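# Place the cart parcel upright into the desk row's gap

## Task

Take the parcel that sits on the cart and set it down on the desk in the empty space between two of the three parcels already standing in a row there. It must line up with the row and stand so the arrows printed on its sides point upward. The three original parcels must stay where they are and remain upright; slight shifts are acceptable. Release the parcel and move the hands away afterwards. The robot must not topple or be left leaning, or the task fails. The arrangement must hold up by itself; anything that stays in place only because the robot is supporting it does not count.

## Robot and tools

ROBOT. A wheeled base with a central column, a tilting head and two six-joint arms (left and right), each ending in a two-finger gripper. Folded, it measures 0.73 m long, 0.62 m wide, 1.88 m tall, with its front 0.40 m ahead of the column. The base can drive straight and spin in place but cannot move sideways. An empty hand reaches roughly 1 m from its shoulder and no lower than about 0.47 m above the floor.

FRAMES. Base frame: origin on the floor between the drive wheels, under the column; x forward, y to the left, z up, in metres. left_hand and right_hand are reported in this frame at the point where the fingers meet (tips extend 8 mm further); the hand's z axis runs along the fingers, its y axis across the opening. The odometry frame is the base frame as it was when the scene began; heading is positive to the left, range -3.142 to 3.142.

execute_actions. Argument "actions": a list holding zero or one action. An empty list only reports state and images. An action may contain:
- "base": exactly one key. {"translate_m": d} is a straight drive offset from the current spot, metres, forward positive, -3 to 3. {"rotate_rad": d} is a turn offset from the current heading, radians, counter-clockwise (left) positive, -3.2 to 3.2. Base moves are relative, counted from the position in the last reported state.
- "joints": one object for both arms together, keyed by joint name, each value an absolute target (not an offset). head_tilt_rad -0.61 to 1.308 (0 about level, positive looks down). For each arm (left_ and right_ prefix): joint1_rad -2.879 to 2.879, joint2_rad 0 to 3.141, joint3_rad 0 to 3.019, joint4_rad -1.692 to 1.57, joint5_rad -1.57 to 1.57 (positive swings the hand to the robot's right), joint6_rad -2.094 to 2.094 (hand roll, positive clockwise viewed from behind), gripper_m 0 to 0.093 (fingertip gap in metres). Omitted joints may keep driving toward earlier targets.
- "speeds": caps for this action only: translate_m 0.05 to 0.8 m/s, rotate_rad 0.1 to 1 rad/s (the top value is the default). A base move needing over 8.667 s is refused.
Argument "cameras": list of names from cam_head_left, cam_head_right, cam_left_wrist, cam_right_wrist, nav_camera, all; omitted/null/["all"] gives every camera, [] gives none. Unknown keys or out-of-range numbers make the whole call refused with no motion. No action runs past 15 s.

wait: "seconds" 0 to 10; the robot simply continues, then state and images come back. zoom_image: "camera" plus "region" [x0, y0, x1, y1] in pixels of that camera's latest full 504x504 image, origin top-left, at most 504 by 504. finished_scene: "scene" integer; ends the current scene irreversibly and reports success. Replying with no tool call ends everything.

ARM GEOMETRY (approximate). With left joint1 at -1.57 or right joint1 at 1.57 and joints 5, 6 at 0, the arm swings in a forward vertical plane 0.23 m beside the column. Let a = j2 - 0.35, b = 1.05 + j2 - j3, c = b - j4 (c = 1.57 means fingers straight down). Hand point: ahead = 0.12 + 0.39 sin a + 0.38 cos b + 0.25 cos c; height = 1.46 + 0.39 cos a - 0.38 sin b - 0.25 sin c. Example: j2, j3, j4 = 0.93, 0.78, 0.14 gives about 0.60 m ahead, 1.21 m up. Real hands tend to sit up to 5 cm lower and nearer the column (up to 12 cm under heavy or far loads); trust left_hand/right_hand readings. Loads lift best with fingers pointing down and the hand fairly close (e.g. 2 kg out to 0.6 m ahead, 0.65 to 1.25 m high).

RESULT LINES. base_status and joint_status describe how each commanded motion ended: done, off_target (resting short, possibly still pushing), time_out, contact_stop (base only, a stalled wheel), not_followed (a safety check held back that arm's targets, often with a cause: line). on_its_own covers uncommanded behaviour; held at means a joint's current target. motor_effort lists only left_wheel and right_wheel (percent, peak in brackets; noisy). wheel_motors_off is 1 while the wheel motors are cut. base_tilt gives forward/right lean in degrees. If turned_by_wheels and turned_by_imu disagree by over ~4% and at least 0.05 rad, the base collided or slipped and odometry heading is off. A gripper whose reported opening stays 0.002 m or more above its target is gripping something; to grasp, command a gap smaller than the object. After any stop reported in a result, remaining motion calls in that reply are skipped.

CAUTIONS. Tiny joint changes (under ~0.03 rad, 0.08 for joints 2 and 3) may not move anything; to touch gently, step about 0.05 rad per call from your last target. A blocked arm keeps straining and can overheat (MOTOR HOT warns at 85 °C; at 100 °C the arm drops what it holds); relieve it by resending its reported positions as targets. To clear not_followed, move each joint involved at least 0.05 rad back, or move the other arm away. After contact_stop, back off 0.05 m before turning. Sustained base pushing cuts the wheel motors for 2 s. A desk top can pass over the base housing and strike the column. Never let the arms collide or press on each other. Avoid dropping or knocking over parcels, slamming, or hard pushing; release the parcel standing upright and withdraw before finishing.

Each tool is called after ">>>" as name([rows], argument=value, ...), one row to a line, values as JSON.

## Session

>>> execute_actions(actions=[])

Scene clock: 0.00 s.
base_odometry: x=+0.000 y=+0.000 heading=+0.000 (m, m, rad; odometry frame)
turned_by_wheels: +0.000 (rad since the last result)
turned_by_imu: +0.000 (rad since the last result)
base_tilt: forward=+0.6 right=+0.1 (deg)
base_status: not commanded
joint_positions: head_tilt_rad=+0.883 left_joint1_rad=-1.560 left_joint2_rad=+0.901 left_joint3_rad=+0.397 left_joint4_rad=-0.902 left_joint5_rad=-0.026 left_joint6_rad=+0.075 left_gripper_m=+0.095 right_joint1_rad=+1.593 right_joint2_rad=+0.896 right_joint3_rad=+0.394 right_joint4_rad=-0.992 right_joint5_rad=-0.027 right_joint6_rad=+0.007 right_gripper_m=+0.095
joint_status: not commanded
wheel_motors_off: 0
motor_effort: left_wheel=+3 right_wheel=+2 (%)
left_hand: x=+0.1446 y=+0.2314 z=+1.2453 quat_wxyz=(+0.427, -0.035, -0.904, +0.001) (m; base frame)
right_hand: x=+0.1302 y=-0.2165 z=+1.2639 quat_wxyz=(+0.467, +0.000, -0.884, -0.016) (m; base frame)
pictures: cam_head_left, cam_head_right, cam_left_wrist, cam_right_wrist, nav_camera
Images, in order (width x height): cam_head_left 504x504, cam_head_right 504x504, cam_left_wrist 504x504, cam_right_wrist 504x504, nav_camera 504x504.

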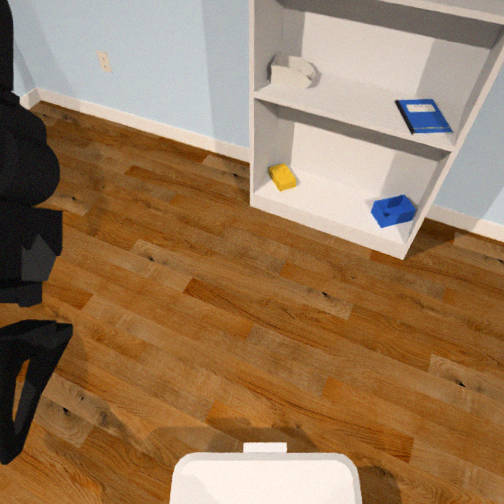

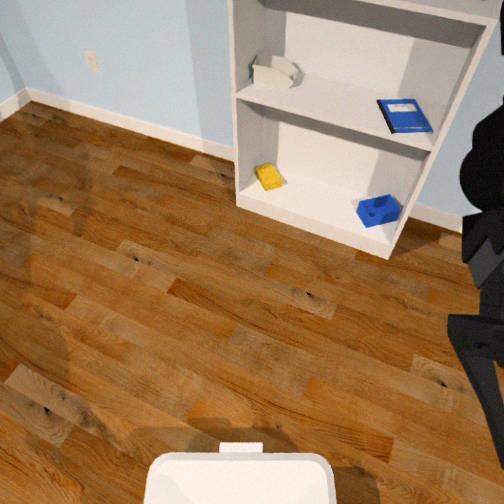

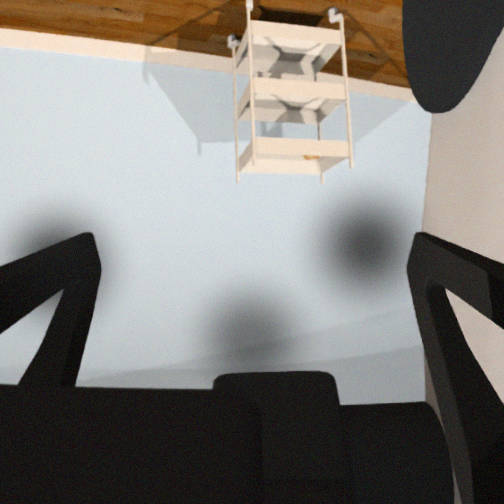

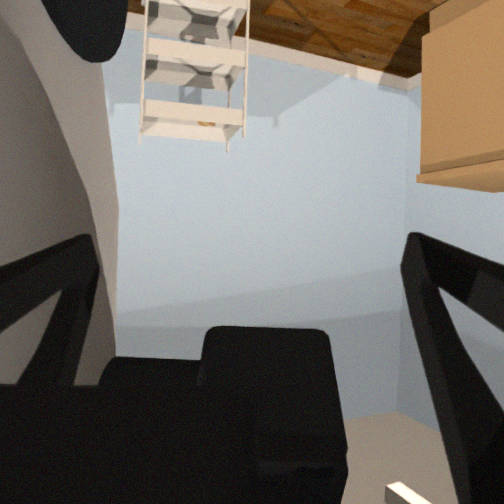

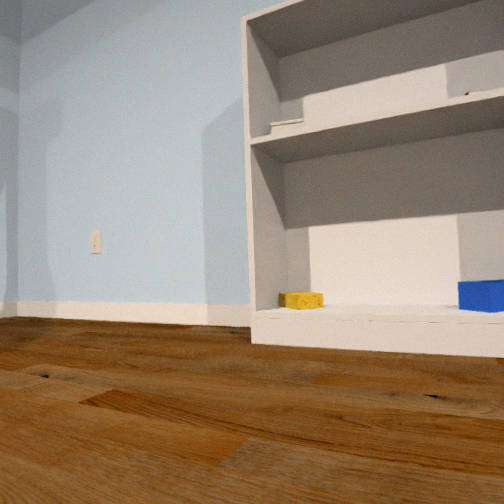

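>>> execute_actions([
  {"base":{"rotate_rad":-2.7},"joints":{"head_tilt_rad":0.45}},
], cameras=["cam_head_left","nav_camera"])

Scene clock: 8.37 s.
base_odometry: x=+0.000 y=+0.000 heading=-2.699 (m, m, rad; odometry frame)
turned_by_wheels: -2.699 (rad since the last result)
turned_by_imu: -2.669 (rad since the last result)
base_tilt: forward=+0.5 right=+0.3 (deg)
base_status: done
joint_positions: head_tilt_rad=+0.469 left_joint1_rad=-1.560 left_joint2_rad=+0.901 left_joint3_rad=+0.397 left_joint4_rad=-0.902 left_joint5_rad=-0.026 left_joint6_rad=+0.075 left_gripper_m=+0.095 right_joint1_rad=+1.593 right_joint2_rad=+0.896 right_joint3_rad=+0.394 right_joint4_rad=-0.992 right_joint5_rad=-0.027 right_joint6_rad=+0.007 right_gripper_m=+0.095
joint_status: all done
wheel_motors_off: 0
motor_effort: left_wheel=+0(43) right_wheel=-1(50) (%)
left_hand: x=+0.1446 y=+0.2314 z=+1.2453 quat_wxyz=(+0.427, -0.035, -0.904, +0.001) (m; base frame)
right_hand: x=+0.1302 y=-0.2165 z=+1.2639 quat_wxyz=(+0.467, +0.000, -0.884, -0.016) (m; base frame)
pictures: cam_head_left, nav_camera
camera_calibration (this result's frames):
cam_head_left: T_world_to_cam=[[0.00127086, -0.99999, -0.00436938, 0.047402], [-0.496888, 0.00316034, -0.867809, 1.37583], [0.867814, 0.00327396, -0.496879, 0.647922], [0, 0, 0, 1]] pos_world=[0.121299, 0.0409322, 1.51611]
Images, in order (width x height): cam_head_left 504x504, nav_camera 504x504.

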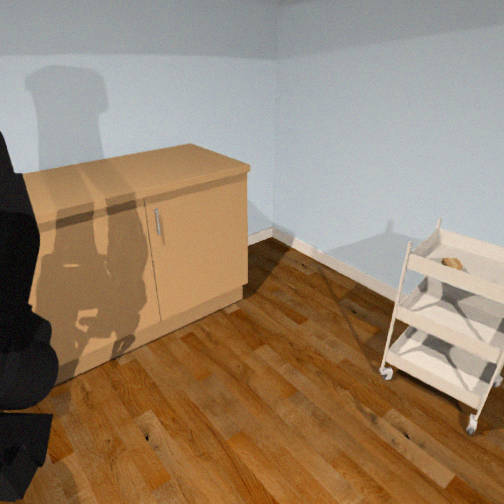

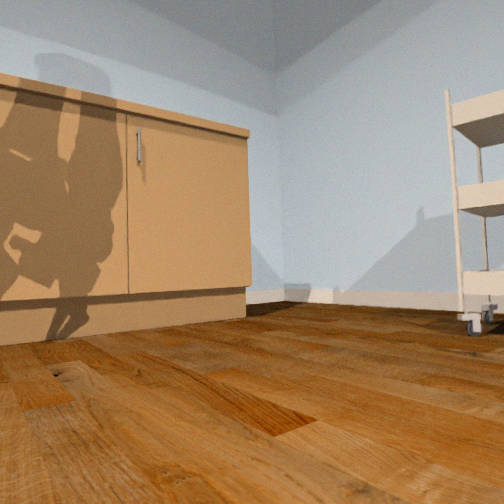

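>>> execute_actions([
  {"base":{"rotate_rad":-0.9}},
], cameras=["cam_head_left","cam_head_right"])

Scene clock: 21.83 s.
base_odometry: x=+0.000 y=+0.000 heading=+2.685 (m, m, rad; odometry frame)
turned_by_wheels: -0.899 (rad since the last result)
turned_by_imu: -0.891 (rad since the last result)
base_tilt: forward=+0.6 right=+0.2 (deg)
base_status: done
joint_positions: head_tilt_rad=+0.469 left_joint1_rad=-1.560 left_joint2_rad=+0.901 left_joint3_rad=+0.397 left_joint4_rad=-0.902 left_joint5_rad=-0.026 left_joint6_rad=+0.075 left_gripper_m=+0.095 right_joint1_rad=+1.593 right_joint2_rad=+0.896 right_joint3_rad=+0.394 right_joint4_rad=-0.992 right_joint5_rad=-0.027 right_joint6_rad=+0.007 right_gripper_m=+0.095
joint_status: not commanded
wheel_motors_off: 0
motor_effort: left_wheel=+0(26) right_wheel=+0(34) (%)
left_hand: x=+0.1446 y=+0.2314 z=+1.2453 quat_wxyz=(+0.427, -0.035, -0.904, +0.001) (m; base frame)
right_hand: x=+0.1302 y=-0.2165 z=+1.2639 quat_wxyz=(+0.467, +0.000, -0.884, -0.016) (m; base frame)
pictures: cam_head_left, cam_head_right
camera_calibration (this result's frames):
cam_head_left: T_world_to_cam=[[0.00127098, -0.99999, -0.00436934, 0.047402], [-0.496865, 0.00316034, -0.867822, 1.37585], [0.867827, 0.00327396, -0.496856, 0.647886], [0, 0, 0, 1]] pos_world=[0.121299, 0.0409322, 1.51611]
cam_head_right: T_world_to_cam=[[0.0204454, -0.999789, 0.00182474, -0.0323097], [-0.497218, -0.0117513, -0.867546, 1.37052], [0.867385, 0.01683, -0.497353, 0.649811], [0, 0, 0, 1]] pos_world=[0.118471, -0.0271338, 1.51223]
Images, in order (width x height): cam_head_left 504x504, cam_head_right 504x504.

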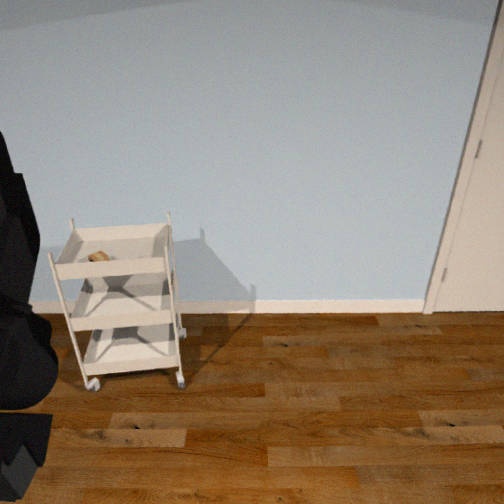

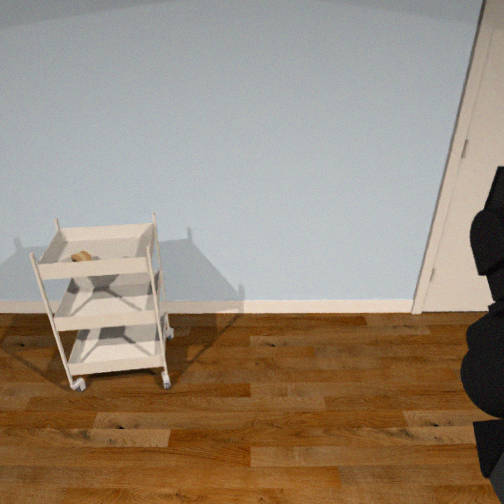

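>>> execute_actions([
  {"base":{"rotate_rad":0.285}},
], cameras=[])

>>> execute_actions([
  {"base":{"translate_m":0.98},"joints":{"head_tilt_rad":0.9}},
], cameras=["cam_head_left","cam_head_right"])

Scene clock: 36.30 s.
base_odometry: x=+0.000 y=+0.000 heading=+2.969 (m, m, rad; odometry frame)
turned_by_wheels: +0.285 (rad since the last result)
turned_by_imu: +0.283 (rad since the last result)
base_tilt: forward=+0.5 right=+0.2 (deg)
base_status: done
joint_positions: head_tilt_rad=+0.469 left_joint1_rad=-1.560 left_joint2_rad=+0.901 left_joint3_rad=+0.397 left_joint4_rad=-0.902 left_joint5_rad=-0.026 left_joint6_rad=+0.075 left_gripper_m=+0.095 right_joint1_rad=+1.593 right_joint2_rad=+0.896 right_joint3_rad=+0.394 right_joint4_rad=-0.992 right_joint5_rad=-0.027 right_joint6_rad=+0.007 right_gripper_m=+0.095
joint_status: not commanded
wheel_motors_off: 0
motor_effort: left_wheel=+0(22) right_wheel=+0(24) (%)
left_hand: x=+0.1446 y=+0.2314 z=+1.2453 quat_wxyz=(+0.427, -0.035, -0.904, +0.001) (m; base frame)
right_hand: x=+0.1302 y=-0.2165 z=+1.2639 quat_wxyz=(+0.467, +0.000, -0.884, -0.016) (m; base frame)
pictures: none
No camera images: the call's "cameras" was empty. Leave "cameras" out to get every camera's image.

Scene clock: 39.33 s.
base_odometry: x=-0.965 y=+0.169 heading=+2.968 (m, m, rad; odometry frame)
turned_by_wheels: -0.001 (rad since the last result)
turned_by_imu: -0.002 (rad since the last result)
base_tilt: forward=+0.5 right=+0.3 (deg)
base_status: done
joint_positions: head_tilt_rad=+0.902 left_joint1_rad=-1.560 left_joint2_rad=+0.901 left_joint3_rad=+0.399 left_joint4_rad=-0.902 left_joint5_rad=-0.026 left_joint6_rad=+0.075 left_gripper_m=+0.095 right_joint1_rad=+1.593 right_joint2_rad=+0.896 right_joint3_rad=+0.396 right_joint4_rad=-0.992 right_joint5_rad=-0.027 right_joint6_rad=+0.007 right_gripper_m=+0.095
joint_status: all done
wheel_motors_off: 0
motor_effort: left_wheel=-1(42) right_wheel=+1(72) (%)
left_hand: x=+0.1456 y=+0.2314 z=+1.2450 quat_wxyz=(+0.426, -0.035, -0.904, +0.001) (m; base frame)
right_hand: x=+0.1312 y=-0.2165 z=+1.2635 quat_wxyz=(+0.466, +0.000, -0.885, -0.016) (m; base frame)
pictures: cam_head_left, cam_head_right
camera_calibration (this result's frames):
cam_head_left: T_world_to_cam=[[-0.000680378, -0.99999, -0.00449929, 0.0476997], [-0.815235, 0.00316034, -0.579122, 0.947173], [0.579131, 0.00327396, -0.815228, 1.15261], [0, 0, 0, 1]] pos_world=[0.104686, 0.0409322, 1.48839]
cam_head_right: T_world_to_cam=[[0.0193231, -0.999789, -0.00692547, -0.0187783], [-0.815439, -0.0117513, -0.578724, 0.941645], [0.578521, 0.01683, -0.815494, 1.15419], [0, 0, 0, 1]] pos_world=[0.100493, -0.0271338, 1.48606]
Images, in order (width x height): cam_head_left 504x504, cam_head_right 504x504.

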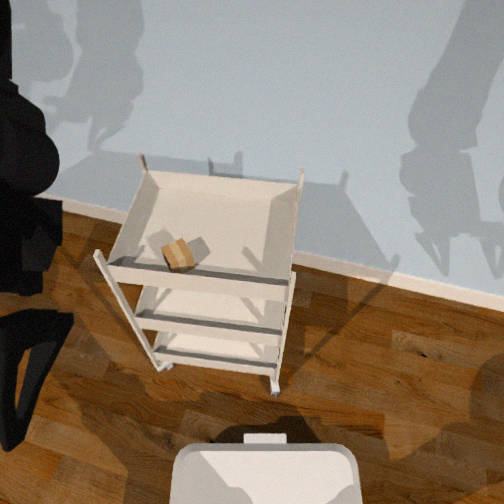

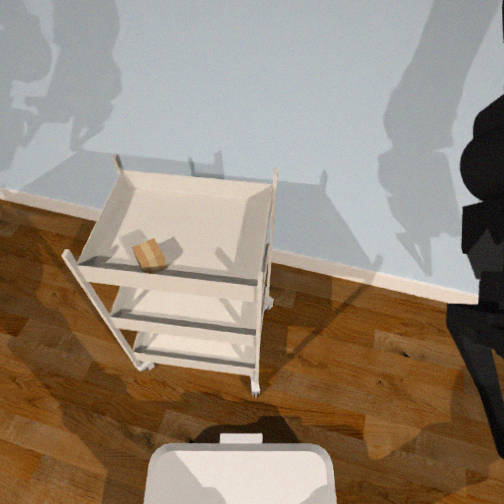

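>>> zoom_image(camera="cam_head_left", region=[140,215,220,295])

>>> zoom_image(camera="cam_head_right", region=[110,215,190,295])

Region (140, 215, 220, 295) of cam_head_left's 504x504 image, scaled by 6.300, with more detail than that image has.

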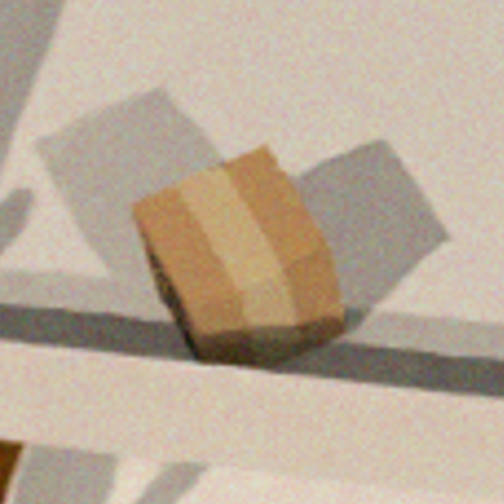

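Region (110, 215, 190, 295) of cam_head_right's 504x504 image, scaled by 6.300, with more detail than that image has.

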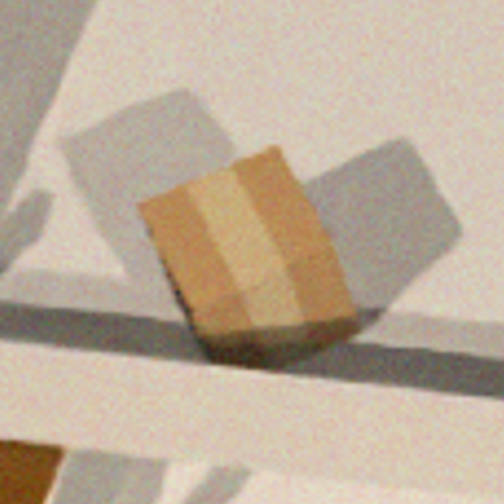

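>>> execute_actions([
  {"joints":{"left_joint1_rad":-1.57,"left_joint2_rad":1.68,"left_joint3_rad":1.53,"left_joint4_rad":-0.37,"left_joint5_rad":0,"left_joint6_rad":0}},
], cameras=["cam_head_left","cam_left_wrist"])

Scene clock: 58.07 s.
base_odometry: x=-0.965 y=+0.169 heading=+2.968 (m, m, rad; odometry frame)
turned_by_wheels: +0.000 (rad since the last result)
turned_by_imu: +0.000 (rad since the last result)
base_tilt: forward=+0.4 right=+0.2 (deg)
base_status: not commanded
joint_positions: head_tilt_rad=+0.902 left_joint1_rad=-1.564 left_joint2_rad=+1.679 left_joint3_rad=+1.529 left_joint4_rad=-0.371 left_joint5_rad=-0.002 left_joint6_rad=+0.007 left_gripper_m=+0.095 right_joint1_rad=+1.593 right_joint2_rad=+0.896 right_joint3_rad=+0.396 right_joint4_rad=-0.992 right_joint5_rad=-0.027 right_joint6_rad=+0.007 right_gripper_m=+0.095
joint_status: all done
wheel_motors_off: 0
motor_effort: left_wheel=-2(2) right_wheel=+2(2) (%)
left_hand: x=+0.6377 y=+0.2296 z=+0.9456 quat_wxyz=(-0.001, -0.002, -1.000, -0.004) (m; base frame)
right_hand: x=+0.1312 y=-0.2165 z=+1.2635 quat_wxyz=(+0.466, +0.000, -0.885, -0.016) (m; base frame)
pictures: cam_head_left, cam_left_wrist
camera_calibration (this result's frames):
cam_head_left: T_world_to_cam=[[-0.000680378, -0.99999, -0.00449929, 0.0476997], [-0.815235, 0.00316034, -0.579122, 0.947173], [0.579131, 0.00327396, -0.815228, 1.15261], [0, 0, 0, 1]] pos_world=[0.104686, 0.0409322, 1.48839]
cam_left_wrist: T_world_to_cam=[[-0.00212629, -0.999968, 0.007673, 0.222188], [-0.804165, 0.00627071, 0.594374, -0.049365], [-0.594403, -0.00490655, -0.804152, 1.26411], [0, 0, 0, 1]] pos_world=[0.712163, 0.228693, 1.04417]
Images, in order (width x height): cam_head_left 504x504, cam_left_wrist 504x504.

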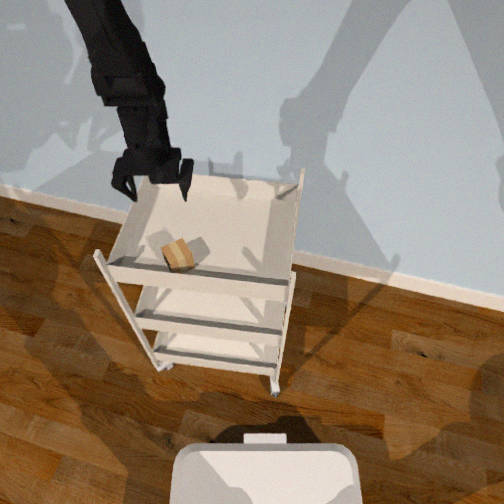

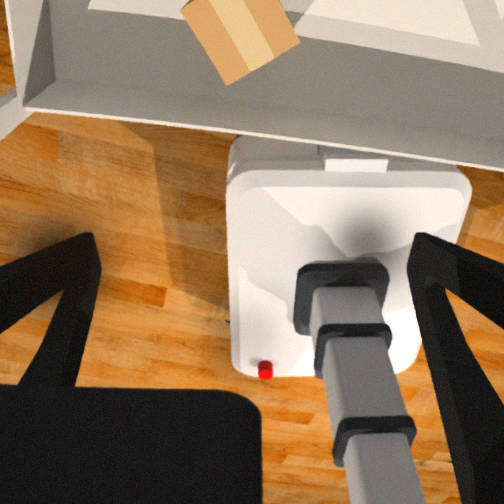

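>>> execute_actions([
  {"joints":{"left_joint1_rad":-1.45,"left_joint2_rad":2.04,"left_joint3_rad":1.96,"left_joint4_rad":-0.44,"left_joint6_rad":-2.02}},
], cameras=["cam_head_left","cam_left_wrist"])

Scene clock: 77.53 s.
base_odometry: x=-0.965 y=+0.169 heading=+2.968 (m, m, rad; odometry frame)
turned_by_wheels: +0.000 (rad since the last result)
turned_by_imu: +0.000 (rad since the last result)
base_tilt: forward=+0.6 right=+0.3 (deg)
base_status: not commanded
joint_positions: head_tilt_rad=+0.902 left_joint1_rad=-1.451 left_joint2_rad=+2.049 left_joint3_rad=+1.939 left_joint4_rad=-0.437 left_joint5_rad=+0.000 left_joint6_rad=-2.012 left_gripper_m=+0.095 right_joint1_rad=+1.593 right_joint2_rad=+0.896 right_joint3_rad=+0.396 right_joint4_rad=-0.992 right_joint5_rad=-0.027 right_joint6_rad=+0.007 right_gripper_m=+0.095
joint_status: all done
wheel_motors_off: 0
motor_effort: left_wheel=-2(2) right_wheel=+3(2) (%)
left_hand: x=+0.6495 y=+0.3255 z=+0.8149 quat_wxyz=(-0.037, +0.860, -0.508, -0.038) (m; base frame)
right_hand: x=+0.1312 y=-0.2165 z=+1.2635 quat_wxyz=(+0.466, +0.000, -0.885, -0.016) (m; base frame)
pictures: cam_head_left, cam_left_wrist
camera_calibration (this result's frames):
cam_head_left: T_world_to_cam=[[-0.000680378, -0.99999, -0.00449929, 0.0476997], [-0.815235, 0.00316034, -0.579122, 0.947173], [0.579131, 0.00327396, -0.815228, 1.15261], [0, 0, 0, 1]] pos_world=[0.104686, 0.0409322, 1.48839]
cam_left_wrist: T_world_to_cam=[[0.876026, 0.480569, 0.0403969, -0.759767], [0.39532, -0.763546, 0.510607, -0.422996], [0.276227, -0.431335, -0.858865, 0.784484], [0, 0, 0, 1]] pos_world=[0.616099, 0.380519, 0.920442]
Images, in order (width x height): cam_head_left 504x504, cam_left_wrist 504x504.

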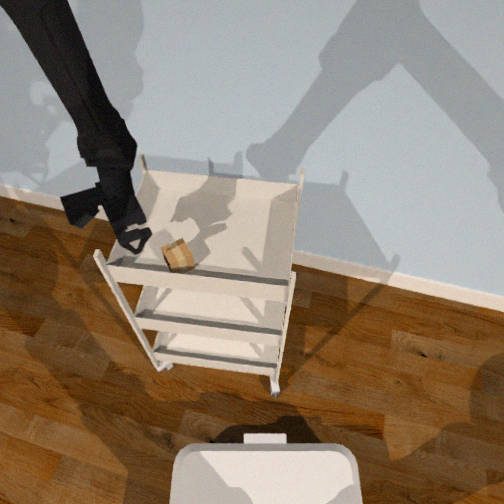

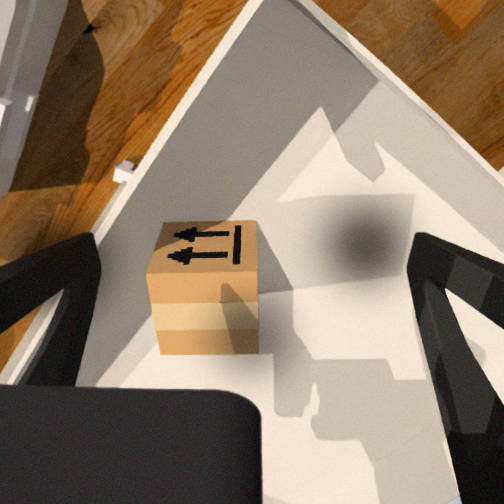

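>>> execute_actions([
  {"joints":{"left_joint1_rad":-1.58,"left_joint2_rad":2.06,"left_joint3_rad":2.05,"left_joint4_rad":-0.5,"left_joint6_rad":-0.5}},
], cameras=[])

>>> execute_actions([
  {"joints":{"left_joint2_rad":2.22,"left_joint3_rad":2.21}},
], cameras=["cam_head_left","cam_left_wrist"])

Scene clock: 113.27 s.
base_odometry: x=-0.965 y=+0.169 heading=+2.968 (m, m, rad; odometry frame)
turned_by_wheels: +0.000 (rad since the last result)
turned_by_imu: +0.000 (rad since the last result)
base_tilt: forward=+0.6 right=+0.3 (deg)
base_status: not commanded
joint_positions: head_tilt_rad=+0.902 left_joint1_rad=-1.574 left_joint2_rad=+2.058 left_joint3_rad=+2.036 left_joint4_rad=-0.496 left_joint5_rad=+0.001 left_joint6_rad=-0.507 left_gripper_m=+0.095 right_joint1_rad=+1.593 right_joint2_rad=+0.896 right_joint3_rad=+0.396 right_joint4_rad=-0.992 right_joint5_rad=-0.027 right_joint6_rad=+0.007 right_gripper_m=+0.095
joint_status: all done
wheel_motors_off: 0
motor_effort: left_wheel=-3(3) right_wheel=+3(2) (%)
left_hand: x=+0.6899 y=+0.2214 z=+0.8213 quat_wxyz=(-0.002, +0.250, -0.968, +0.003) (m; base frame)
right_hand: x=+0.1312 y=-0.2165 z=+1.2635 quat_wxyz=(+0.466, +0.000, -0.885, -0.016) (m; base frame)
pictures: none
No camera images: the call's "cameras" was empty. Leave "cameras" out to get every camera's image.

Scene clock: 114.30 s.
base_odometry: x=-0.965 y=+0.169 heading=+2.968 (m, m, rad; odometry frame)
turned_by_wheels: +0.000 (rad since the last result)
turned_by_imu: +0.000 (rad since the last result)
base_tilt: forward=+0.5 right=+0.1 (deg)
base_status: not commanded
joint_positions: head_tilt_rad=+0.902 left_joint1_rad=-1.574 left_joint2_rad=+2.230 left_joint3_rad=+2.192 left_joint4_rad=-0.496 left_joint5_rad=+0.001 left_joint6_rad=-0.507 left_gripper_m=+0.095 right_joint1_rad=+1.593 right_joint2_rad=+0.896 right_joint3_rad=+0.396 right_joint4_rad=-0.992 right_joint5_rad=-0.027 right_joint6_rad=+0.007 right_gripper_m=+0.095
joint_status: all done
wheel_motors_off: 0
motor_effort: left_wheel=-3(3) right_wheel=+3(3) (%)
left_hand: x=+0.6659 y=+0.2213 z=+0.7542 quat_wxyz=(+0.005, +0.250, -0.968, +0.001) (m; base frame)
right_hand: x=+0.1312 y=-0.2165 z=+1.2635 quat_wxyz=(+0.466, +0.000, -0.885, -0.016) (m; base frame)
pictures: cam_head_left, cam_left_wrist
camera_calibration (this result's frames):
cam_head_left: T_world_to_cam=[[-0.000680378, -0.99999, -0.00449929, 0.0476997], [-0.815235, 0.00316034, -0.579122, 0.947173], [0.579131, 0.00327396, -0.815228, 1.15261], [0, 0, 0, 1]] pos_world=[0.104686, 0.0409322, 1.48839]
cam_left_wrist: T_world_to_cam=[[0.486121, -0.87378, 0.0139911, -0.142389], [-0.700148, -0.379841, 0.604576, 0.095582], [-0.522952, -0.303693, -0.796424, 1.13966], [0, 0, 0, 1]] pos_world=[0.732127, 0.257996, 0.851857]
Images, in order (width x height): cam_head_left 504x504, cam_left_wrist 504x504.

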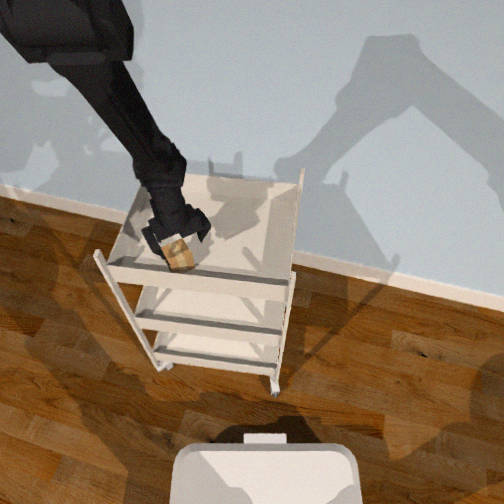

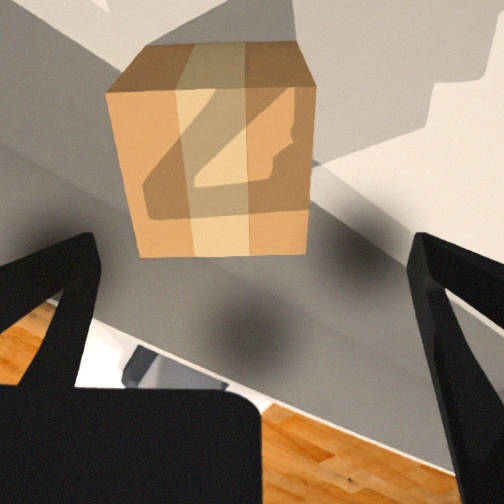

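>>> execute_actions([
  {"base":{"translate_m":0.05},"joints":{"left_joint1_rad":-1.545,"left_joint2_rad":2.14,"left_joint3_rad":1.99,"left_joint4_rad":-0.36}},
], cameras=["cam_left_wrist"])

Scene clock: 128.73 s.
base_odometry: x=-1.015 y=+0.177 heading=+2.968 (m, m, rad; odometry frame)
turned_by_wheels: +0.000 (rad since the last result)
turned_by_imu: +0.000 (rad since the last result)
base_tilt: forward=+0.6 right=+0.1 (deg)
base_status: done
joint_positions: head_tilt_rad=+0.902 left_joint1_rad=-1.542 left_joint2_rad=+2.131 left_joint3_rad=+1.994 left_joint4_rad=-0.364 left_joint5_rad=+0.001 left_joint6_rad=-0.507 left_gripper_m=+0.095 right_joint1_rad=+1.593 right_joint2_rad=+0.896 right_joint3_rad=+0.395 right_joint4_rad=-0.992 right_joint5_rad=-0.027 right_joint6_rad=+0.007 right_gripper_m=+0.095
joint_status: all done
wheel_motors_off: 0
motor_effort: left_wheel=+0(31) right_wheel=+0(42) (%)
left_hand: x=+0.6486 y=+0.2497 z=+0.7749 quat_wxyz=(-0.013, +0.258, -0.966, -0.009) (m; base frame)
right_hand: x=+0.1308 y=-0.2165 z=+1.2637 quat_wxyz=(+0.466, +0.000, -0.884, -0.016) (m; base frame)
pictures: cam_left_wrist
camera_calibration (this result's frames):
cam_left_wrist: T_world_to_cam=[[0.499633, -0.866224, 0.00480474, -0.112928], [-0.712294, -0.407678, 0.571346, 0.122319], [-0.492954, -0.288885, -0.820695, 1.15138], [0, 0, 0, 1]] pos_world=[0.711125, 0.284662, 0.875585]
Images, in order (width x height): cam_left_wrist 504x504.

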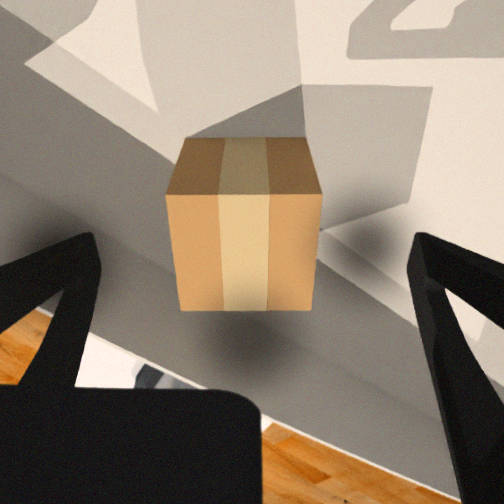

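>>> execute_actions([
  {"joints":{"left_joint1_rad":-1.568,"left_joint2_rad":2.2,"left_joint3_rad":2.03,"left_joint4_rad":-0.35}},
], cameras=["cam_left_wrist"])

Scene clock: 136.23 s.
base_odometry: x=-1.015 y=+0.177 heading=+2.968 (m, m, rad; odometry frame)
turned_by_wheels: +0.000 (rad since the last result)
turned_by_imu: +0.000 (rad since the last result)
base_tilt: forward=+0.5 right=+0.2 (deg)
base_status: not commanded
joint_positions: head_tilt_rad=+0.902 left_joint1_rad=-1.570 left_joint2_rad=+2.200 left_joint3_rad=+2.021 left_joint4_rad=-0.355 left_joint5_rad=+0.001 left_joint6_rad=-0.507 left_gripper_m=+0.095 right_joint1_rad=+1.593 right_joint2_rad=+0.896 right_joint3_rad=+0.395 right_joint4_rad=-0.992 right_joint5_rad=-0.027 right_joint6_rad=+0.007 right_gripper_m=+0.095
joint_status: all done
wheel_motors_off: 0
motor_effort: left_wheel=-1(1) right_wheel=+0(1) (%)
left_hand: x=+0.6198 y=+0.2254 z=+0.7433 quat_wxyz=(+0.005, +0.251, -0.968, -0.001) (m; base frame)
right_hand: x=+0.1308 y=-0.2165 z=+1.2637 quat_wxyz=(+0.466, +0.000, -0.884, -0.016) (m; base frame)
pictures: cam_left_wrist
camera_calibration (this result's frames):
cam_left_wrist: T_world_to_cam=[[0.488119, -0.872713, 0.0105292, -0.115164], [-0.699274, -0.383837, 0.603063, 0.0729474], [-0.522259, -0.301729, -0.797624, 1.10819], [0, 0, 0, 1]] pos_world=[0.685988, 0.261869, 0.841142]
Images, in order (width x height): cam_left_wrist 504x504.

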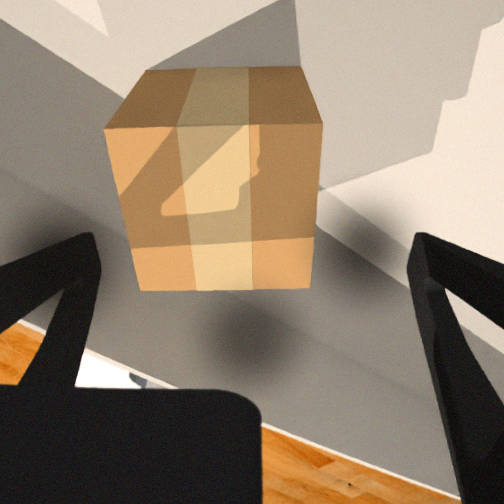

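>>> execute_actions([
  {"joints":{"left_joint1_rad":-1.552}},
], cameras=["cam_left_wrist"])

Scene clock: 141.67 s.
base_odometry: x=-1.015 y=+0.177 heading=+2.968 (m, m, rad; odometry frame)
turned_by_wheels: +0.000 (rad since the last result)
turned_by_imu: +0.000 (rad since the last result)
base_tilt: forward=+0.6 right=+0.1 (deg)
base_status: not commanded
joint_positions: head_tilt_rad=+0.902 left_joint1_rad=-1.554 left_joint2_rad=+2.200 left_joint3_rad=+2.021 left_joint4_rad=-0.355 left_joint5_rad=+0.001 left_joint6_rad=-0.507 left_gripper_m=+0.095 right_joint1_rad=+1.593 right_joint2_rad=+0.896 right_joint3_rad=+0.395 right_joint4_rad=-0.992 right_joint5_rad=-0.027 right_joint6_rad=+0.007 right_gripper_m=+0.095
joint_status: all done
wheel_motors_off: 0
motor_effort: left_wheel=-1(1) right_wheel=+1(0) (%)
left_hand: x=+0.6198 y=+0.2392 z=+0.7434 quat_wxyz=(+0.003, +0.255, -0.967, -0.008) (m; base frame)
right_hand: x=+0.1308 y=-0.2165 z=+1.2637 quat_wxyz=(+0.466, +0.000, -0.884, -0.016) (m; base frame)
pictures: cam_left_wrist
camera_calibration (this result's frames):
cam_left_wrist: T_world_to_cam=[[0.494929, -0.868932, -0.0012664, -0.0993831], [-0.696219, -0.397426, 0.597771, 0.0834657], [-0.519926, -0.294973, -0.801666, 1.11237], [0, 0, 0, 1]] pos_world=[0.685648, 0.274933, 0.84173]
Images, in order (width x height): cam_left_wrist 504x504.

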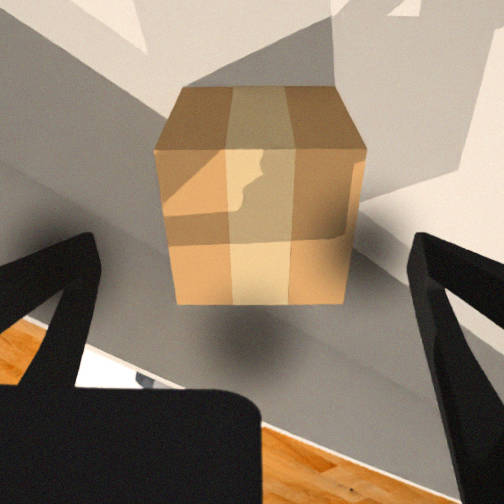

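>>> execute_actions([
  {"joints":{"left_joint2_rad":2.35,"left_joint3_rad":2.26,"left_joint4_rad":-0.43}},
], cameras=["cam_left_wrist","cam_head_left"])

>>> execute_actions([
  {"joints":{"left_gripper_m":0.04}},
], cameras=["cam_left_wrist"])

Scene clock: 150.73 s.
base_odometry: x=-1.015 y=+0.177 heading=+2.968 (m, m, rad; odometry frame)
turned_by_wheels: +0.000 (rad since the last result)
turned_by_imu: +0.000 (rad since the last result)
base_tilt: forward=+0.6 right=+0.1 (deg)
base_status: not commanded
joint_positions: head_tilt_rad=+0.902 left_joint1_rad=-1.554 left_joint2_rad=+2.356 left_joint3_rad=+2.237 left_joint4_rad=-0.423 left_joint5_rad=+0.001 left_joint6_rad=-0.506 left_gripper_m=+0.095 right_joint1_rad=+1.593 right_joint2_rad=+0.896 right_joint3_rad=+0.395 right_joint4_rad=-0.992 right_joint5_rad=-0.027 right_joint6_rad=+0.007 right_gripper_m=+0.095
joint_status: all done
wheel_motors_off: 0
motor_effort: left_wheel=-1(1) right_wheel=+0(1) (%)
left_hand: x=+0.6178 y=+0.2399 z=+0.6959 quat_wxyz=(+0.007, +0.254, -0.967, -0.009) (m; base frame)
right_hand: x=+0.1308 y=-0.2165 z=+1.2637 quat_wxyz=(+0.466, +0.000, -0.884, -0.016) (m; base frame)
pictures: cam_head_left, cam_left_wrist
camera_calibration (this result's frames):
cam_head_left: T_world_to_cam=[[-0.000681748, -0.99999, -0.00449908, 0.0476994], [-0.815411, 0.00316034, -0.578874, 0.946799], [0.578882, 0.00327396, -0.815404, 1.1529], [0, 0, 0, 1]] pos_world=[0.10467, 0.0409322, 1.48837]
cam_left_wrist: T_world_to_cam=[[0.493352, -0.869812, -0.00552647, -0.0937142], [-0.691639, -0.396131, 0.603917, 0.103345], [-0.527484, -0.294121, -0.797028, 1.07463], [0, 0, 0, 1]] pos_world=[0.684564, 0.275498, 0.793584]
Images, in order (width x height): cam_head_left 504x504, cam_left_wrist 504x504.

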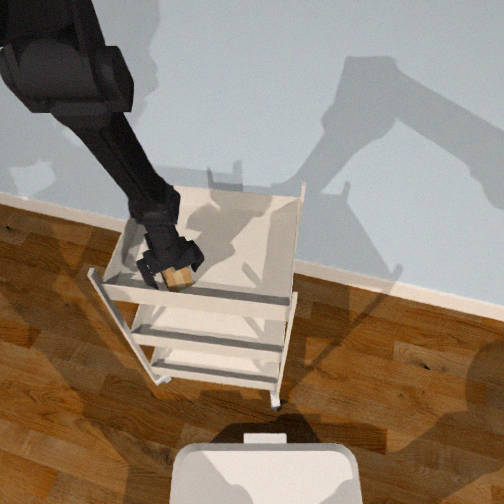

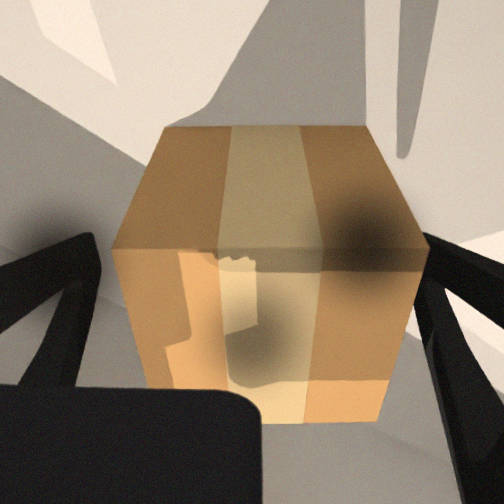

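Scene clock: 151.33 s.
base_odometry: x=-1.015 y=+0.177 heading=+2.968 (m, m, rad; odometry frame)
turned_by_wheels: +0.000 (rad since the last result)
turned_by_imu: +0.000 (rad since the last result)
base_tilt: forward=+0.6 right=+0.2 (deg)
base_status: not commanded
joint_positions: head_tilt_rad=+0.902 left_joint1_rad=-1.554 left_joint2_rad=+2.356 left_joint3_rad=+2.237 left_joint4_rad=-0.423 left_joint5_rad=+0.001 left_joint6_rad=-0.506 left_gripper_m=+0.057 right_joint1_rad=+1.593 right_joint2_rad=+0.896 right_joint3_rad=+0.395 right_joint4_rad=-0.992 right_joint5_rad=-0.027 right_joint6_rad=+0.007 right_gripper_m=+0.095
joint_status: left_gripper_m off_target (ended at +0.057, target +0.040)
wheel_motors_off: 0
motor_effort: left_wheel=-1(1) right_wheel=+1(1) (%)
left_hand: x=+0.6178 y=+0.2399 z=+0.6959 quat_wxyz=(+0.007, +0.254, -0.967, -0.009) (m; base frame)
right_hand: x=+0.1308 y=-0.2165 z=+1.2637 quat_wxyz=(+0.466, +0.000, -0.884, -0.016) (m; base frame)
pictures: cam_left_wrist
camera_calibration (this result's frames):
cam_left_wrist: T_world_to_cam=[[0.493352, -0.869812, -0.00552647, -0.0937142], [-0.691639, -0.396131, 0.603917, 0.103345], [-0.527484, -0.294121, -0.797028, 1.07463], [0, 0, 0, 1]] pos_world=[0.684564, 0.275498, 0.793584]
Images, in order (width x height): cam_left_wrist 504x504.

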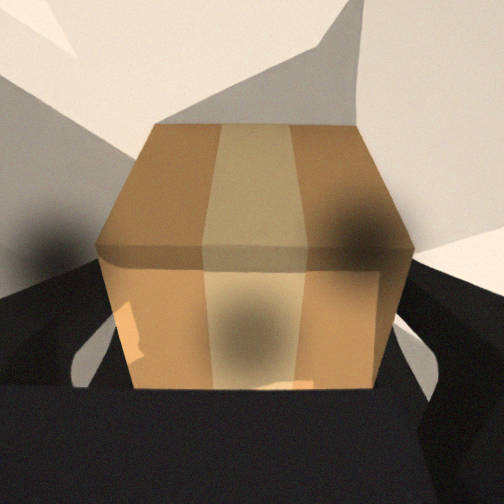

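>>> execute_actions([
  {"joints":{"left_joint2_rad":1.6,"left_joint3_rad":1.45,"left_joint4_rad":-0.37,"head_tilt_rad":0.4}},
], cameras=[])

>>> execute_actions([
  {"base":{"translate_m":-0.8},"joints":{"left_joint2_rad":0.95,"left_joint3_rad":0.6,"left_joint4_rad":-0.17,"left_joint6_rad":0}},
], cameras=[])

>>> execute_actions([
  {"base":{"rotate_rad":-1.6}},
], cameras=["cam_head_left","cam_head_right","cam_right_wrist"])

Scene clock: 161.13 s.
base_odometry: x=-1.015 y=+0.177 heading=+2.968 (m, m, rad; odometry frame)
turned_by_wheels: +0.000 (rad since the last result)
turned_by_imu: +0.000 (rad since the last result)
base_tilt: forward=+0.5 right=+0.2 (deg)
base_status: not commanded
joint_positions: head_tilt_rad=+0.419 left_joint1_rad=-1.554 left_joint2_rad=+1.608 left_joint3_rad=+1.446 left_joint4_rad=-0.371 left_joint5_rad=+0.001 left_joint6_rad=-0.506 left_gripper_m=+0.057 right_joint1_rad=+1.593 right_joint2_rad=+0.896 right_joint3_rad=+0.395 right_joint4_rad=-0.992 right_joint5_rad=-0.027 right_joint6_rad=+0.007 right_gripper_m=+0.095
joint_status: all done
wheel_motors_off: 0
motor_effort: left_wheel=-1(1) right_wheel=+1(1) (%)
left_hand: x=+0.6233 y=+0.2360 z=+0.9703 quat_wxyz=(+0.003, +0.254, -0.967, -0.008) (m; base frame)
right_hand: x=+0.1308 y=-0.2165 z=+1.2637 quat_wxyz=(+0.466, +0.000, -0.884, -0.016) (m; base frame)
pictures: none
No camera images: the call's "cameras" was empty. Leave "cameras" out to get every camera's image.

Scene clock: 163.90 s.
base_odometry: x=-0.227 y=+0.039 heading=+2.966 (m, m, rad; odometry frame)
turned_by_wheels: -0.002 (rad since the last result)
turned_by_imu: -0.001 (rad since the last result)
base_tilt: forward=+0.5 right=+0.1 (deg)
base_status: done
joint_positions: head_tilt_rad=+0.418 left_joint1_rad=-1.554 left_joint2_rad=+0.950 left_joint3_rad=+0.592 left_joint4_rad=-0.170 left_joint5_rad=+0.001 left_joint6_rad=-0.008 left_gripper_m=+0.057 right_joint1_rad=+1.593 right_joint2_rad=+0.896 right_joint3_rad=+0.391 right_joint4_rad=-0.992 right_joint5_rad=-0.027 right_joint6_rad=+0.007 right_gripper_m=+0.095
joint_status: all done
wheel_motors_off: 0
motor_effort: left_wheel=-1(52) right_wheel=+1(61) (%)
left_hand: x=+0.4043 y=+0.2315 z=+1.1505 quat_wxyz=(+0.002, +0.008, -1.000, -0.007) (m; base frame)
right_hand: x=+0.1287 y=-0.2165 z=+1.2645 quat_wxyz=(+0.468, +0.000, -0.884, -0.016) (m; base frame)
pictures: none
No camera images: the call's "cameras" was empty. Leave "cameras" out to get every camera's image.

Scene clock: 166.80 s.
base_odometry: x=-0.227 y=+0.039 heading=+1.367 (m, m, rad; odometry frame)
turned_by_wheels: -1.600 (rad since the last result)
turned_by_imu: -1.581 (rad since the last result)
base_tilt: forward=+0.4 right=+0.1 (deg)
base_status: done
joint_positions: head_tilt_rad=+0.418 left_joint1_rad=-1.554 left_joint2_rad=+0.950 left_joint3_rad=+0.593 left_joint4_rad=-0.170 left_joint5_rad=+0.001 left_joint6_rad=-0.008 left_gripper_m=+0.057 right_joint1_rad=+1.593 right_joint2_rad=+0.896 right_joint3_rad=+0.392 right_joint4_rad=-0.992 right_joint5_rad=-0.027 right_joint6_rad=+0.007 right_gripper_m=+0.095
joint_status: not commanded
wheel_motors_off: 0
motor_effort: left_wheel=+0(45) right_wheel=-1(44) (%)
left_hand: x=+0.4048 y=+0.2315 z=+1.1505 quat_wxyz=(+0.002, +0.008, -1.000, -0.007) (m; base frame)
right_hand: x=+0.1295 y=-0.2165 z=+1.2642 quat_wxyz=(+0.467, +0.000, -0.884, -0.016) (m; base frame)
pictures: cam_head_left, cam_head_right, cam_right_wrist
camera_calibration (this result's frames):
cam_head_left: T_world_to_cam=[[0.00148826, -0.99999, -0.00430019, 0.0472846], [-0.452768, 0.00316034, -0.891623, 1.4103], [0.891627, 0.00327396, -0.452758, 0.578786], [0, 0, 0, 1]] pos_world=[0.122407, 0.0409322, 1.51971]
cam_head_right: T_world_to_cam=[[0.0203283, -0.999789, 0.00284666, -0.0338776], [-0.453134, -0.0117513, -0.891365, 1.405], [0.891211, 0.01683, -0.453277, 0.580743], [0, 0, 0, 1]] pos_world=[0.119776, -0.0271338, 1.5157]
cam_right_wrist: T_world_to_cam=[[-0.0180642, -0.999586, -0.0223891, -0.182306], [0.0251581, -0.0228401, 0.999423, -1.26219], [-0.99952, 0.0174905, 0.0255603, 0.224877], [0, 0, 0, 1]] pos_world=[0.25323, -0.214993, 1.25163]
Images, in order (width x height): cam_head_left 504x504, cam_head_right 504x504, cam_right_wrist 504x504.

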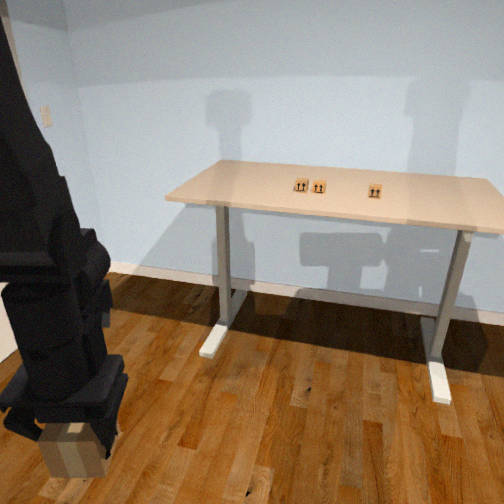

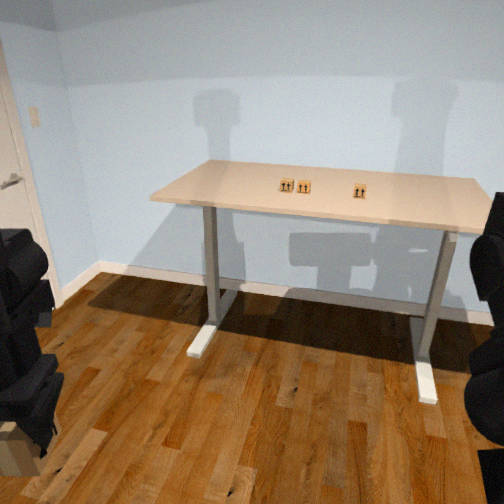

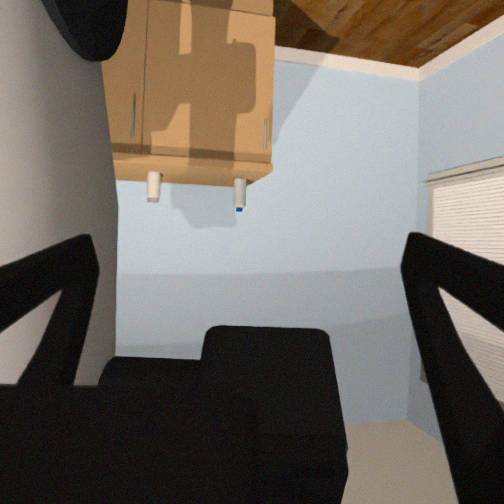

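>>> execute_actions([
  {"base":{"rotate_rad":-0.37}},
], cameras=[])

>>> execute_actions([
  {"base":{"translate_m":1.2},"joints":{"head_tilt_rad":0.75}},
], cameras=[])

>>> execute_actions([
  {"base":{"rotate_rad":0.11}},
], cameras=["cam_head_left","cam_head_right"])

Scene clock: 184.50 s.
base_odometry: x=-0.227 y=+0.039 heading=+0.997 (m, m, rad; odometry frame)
turned_by_wheels: -0.369 (rad since the last result)
turned_by_imu: -0.366 (rad since the last result)
base_tilt: forward=+0.5 right=+0.3 (deg)
base_status: done
joint_positions: head_tilt_rad=+0.418 left_joint1_rad=-1.554 left_joint2_rad=+0.950 left_joint3_rad=+0.593 left_joint4_rad=-0.170 left_joint5_rad=+0.001 left_joint6_rad=-0.008 left_gripper_m=+0.057 right_joint1_rad=+1.593 right_joint2_rad=+0.896 right_joint3_rad=+0.392 right_joint4_rad=-0.992 right_joint5_rad=-0.027 right_joint6_rad=+0.007 right_gripper_m=+0.095
joint_status: not commanded
wheel_motors_off: 0
motor_effort: left_wheel=+0(27) right_wheel=-1(36) (%)
left_hand: x=+0.4048 y=+0.2317 z=+1.1505 quat_wxyz=(+0.002, +0.008, -1.000, -0.007) (m; base frame)
right_hand: x=+0.1295 y=-0.2165 z=+1.2642 quat_wxyz=(+0.467, +0.000, -0.884, -0.016) (m; base frame)
pictures: none
No camera images: the call's "cameras" was empty. Leave "cameras" out to get every camera's image.

Scene clock: 188.00 s.
base_odometry: x=+0.425 y=+1.047 heading=+0.997 (m, m, rad; odometry frame)
turned_by_wheels: +0.000 (rad since the last result)
turned_by_imu: -0.002 (rad since the last result)
base_tilt: forward=+0.6 right=+0.2 (deg)
base_status: done
joint_positions: head_tilt_rad=+0.753 left_joint1_rad=-1.554 left_joint2_rad=+0.950 left_joint3_rad=+0.598 left_joint4_rad=-0.170 left_joint5_rad=+0.001 left_joint6_rad=-0.008 left_gripper_m=+0.057 right_joint1_rad=+1.593 right_joint2_rad=+0.896 right_joint3_rad=+0.395 right_joint4_rad=-0.992 right_joint5_rad=-0.027 right_joint6_rad=+0.007 right_gripper_m=+0.095
joint_status: all done
wheel_motors_off: 0
motor_effort: left_wheel=-1(50) right_wheel=+1(63) (%)
left_hand: x=+0.4081 y=+0.2317 z=+1.1509 quat_wxyz=(-0.001, +0.008, -1.000, -0.007) (m; base frame)
right_hand: x=+0.1309 y=-0.2165 z=+1.2637 quat_wxyz=(+0.466, +0.000, -0.885, -0.016) (m; base frame)
pictures: none
No camera images: the call's "cameras" was empty. Leave "cameras" out to get every camera's image.

Scene clock: 189.10 s.
base_odometry: x=+0.425 y=+1.047 heading=+1.105 (m, m, rad; odometry frame)
turned_by_wheels: +0.108 (rad since the last result)
turned_by_imu: +0.107 (rad since the last result)
base_tilt: forward=+0.7 right=+0.3 (deg)
base_status: done
joint_positions: head_tilt_rad=+0.753 left_joint1_rad=-1.554 left_joint2_rad=+0.950 left_joint3_rad=+0.598 left_joint4_rad=-0.170 left_joint5_rad=+0.001 left_joint6_rad=-0.008 left_gripper_m=+0.057 right_joint1_rad=+1.593 right_joint2_rad=+0.896 right_joint3_rad=+0.395 right_joint4_rad=-0.992 right_joint5_rad=-0.027 right_joint6_rad=+0.007 right_gripper_m=+0.095
joint_status: not commanded
wheel_motors_off: 0
motor_effort: left_wheel=+0(43) right_wheel=+0(45) (%)
left_hand: x=+0.4081 y=+0.2317 z=+1.1509 quat_wxyz=(-0.001, +0.008, -1.000, -0.007) (m; base frame)
right_hand: x=+0.1307 y=-0.2165 z=+1.2638 quat_wxyz=(+0.466, +0.000, -0.884, -0.016) (m; base frame)
pictures: cam_head_left, cam_head_right
camera_calibration (this result's frames):
cam_head_left: T_world_to_cam=[[-0.0000062188, -0.99999, -0.00455044, 0.0477447], [-0.720429, 0.00316034, -0.693521, 1.11861], [0.693529, 0.00327396, -0.720422, 1.00089], [0, 0, 0, 1]] pos_world=[0.11173, 0.0409322, 1.49706]
cam_head_right: T_world_to_cam=[[0.0201359, -0.999789, -0.00398598, -0.0233457], [-0.72069, -0.0117513, -0.693158, 1.11314], [0.692965, 0.01683, -0.720775, 1.0026], [0, 0, 0, 1]] pos_world=[0.107928, -0.0271338, 1.49414]
Images, in order (width x height): cam_head_left 504x504, cam_head_right 504x504.

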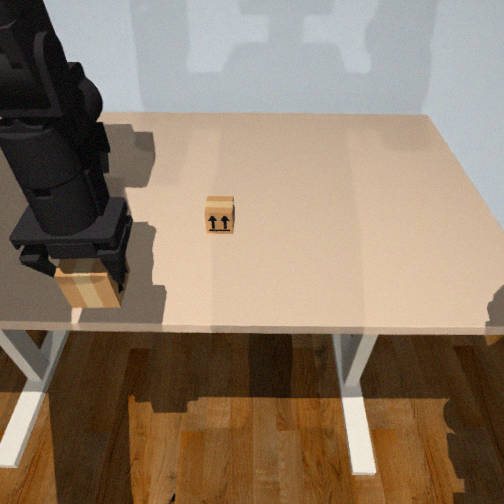

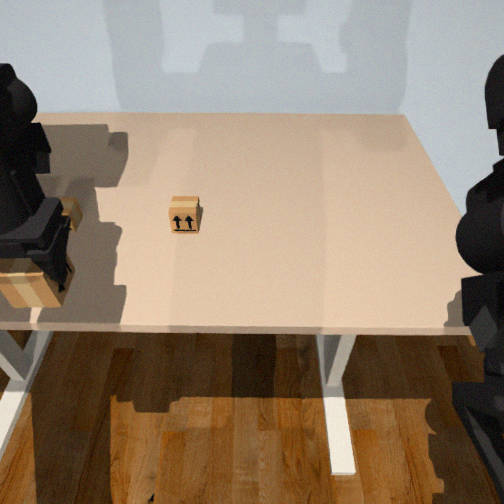

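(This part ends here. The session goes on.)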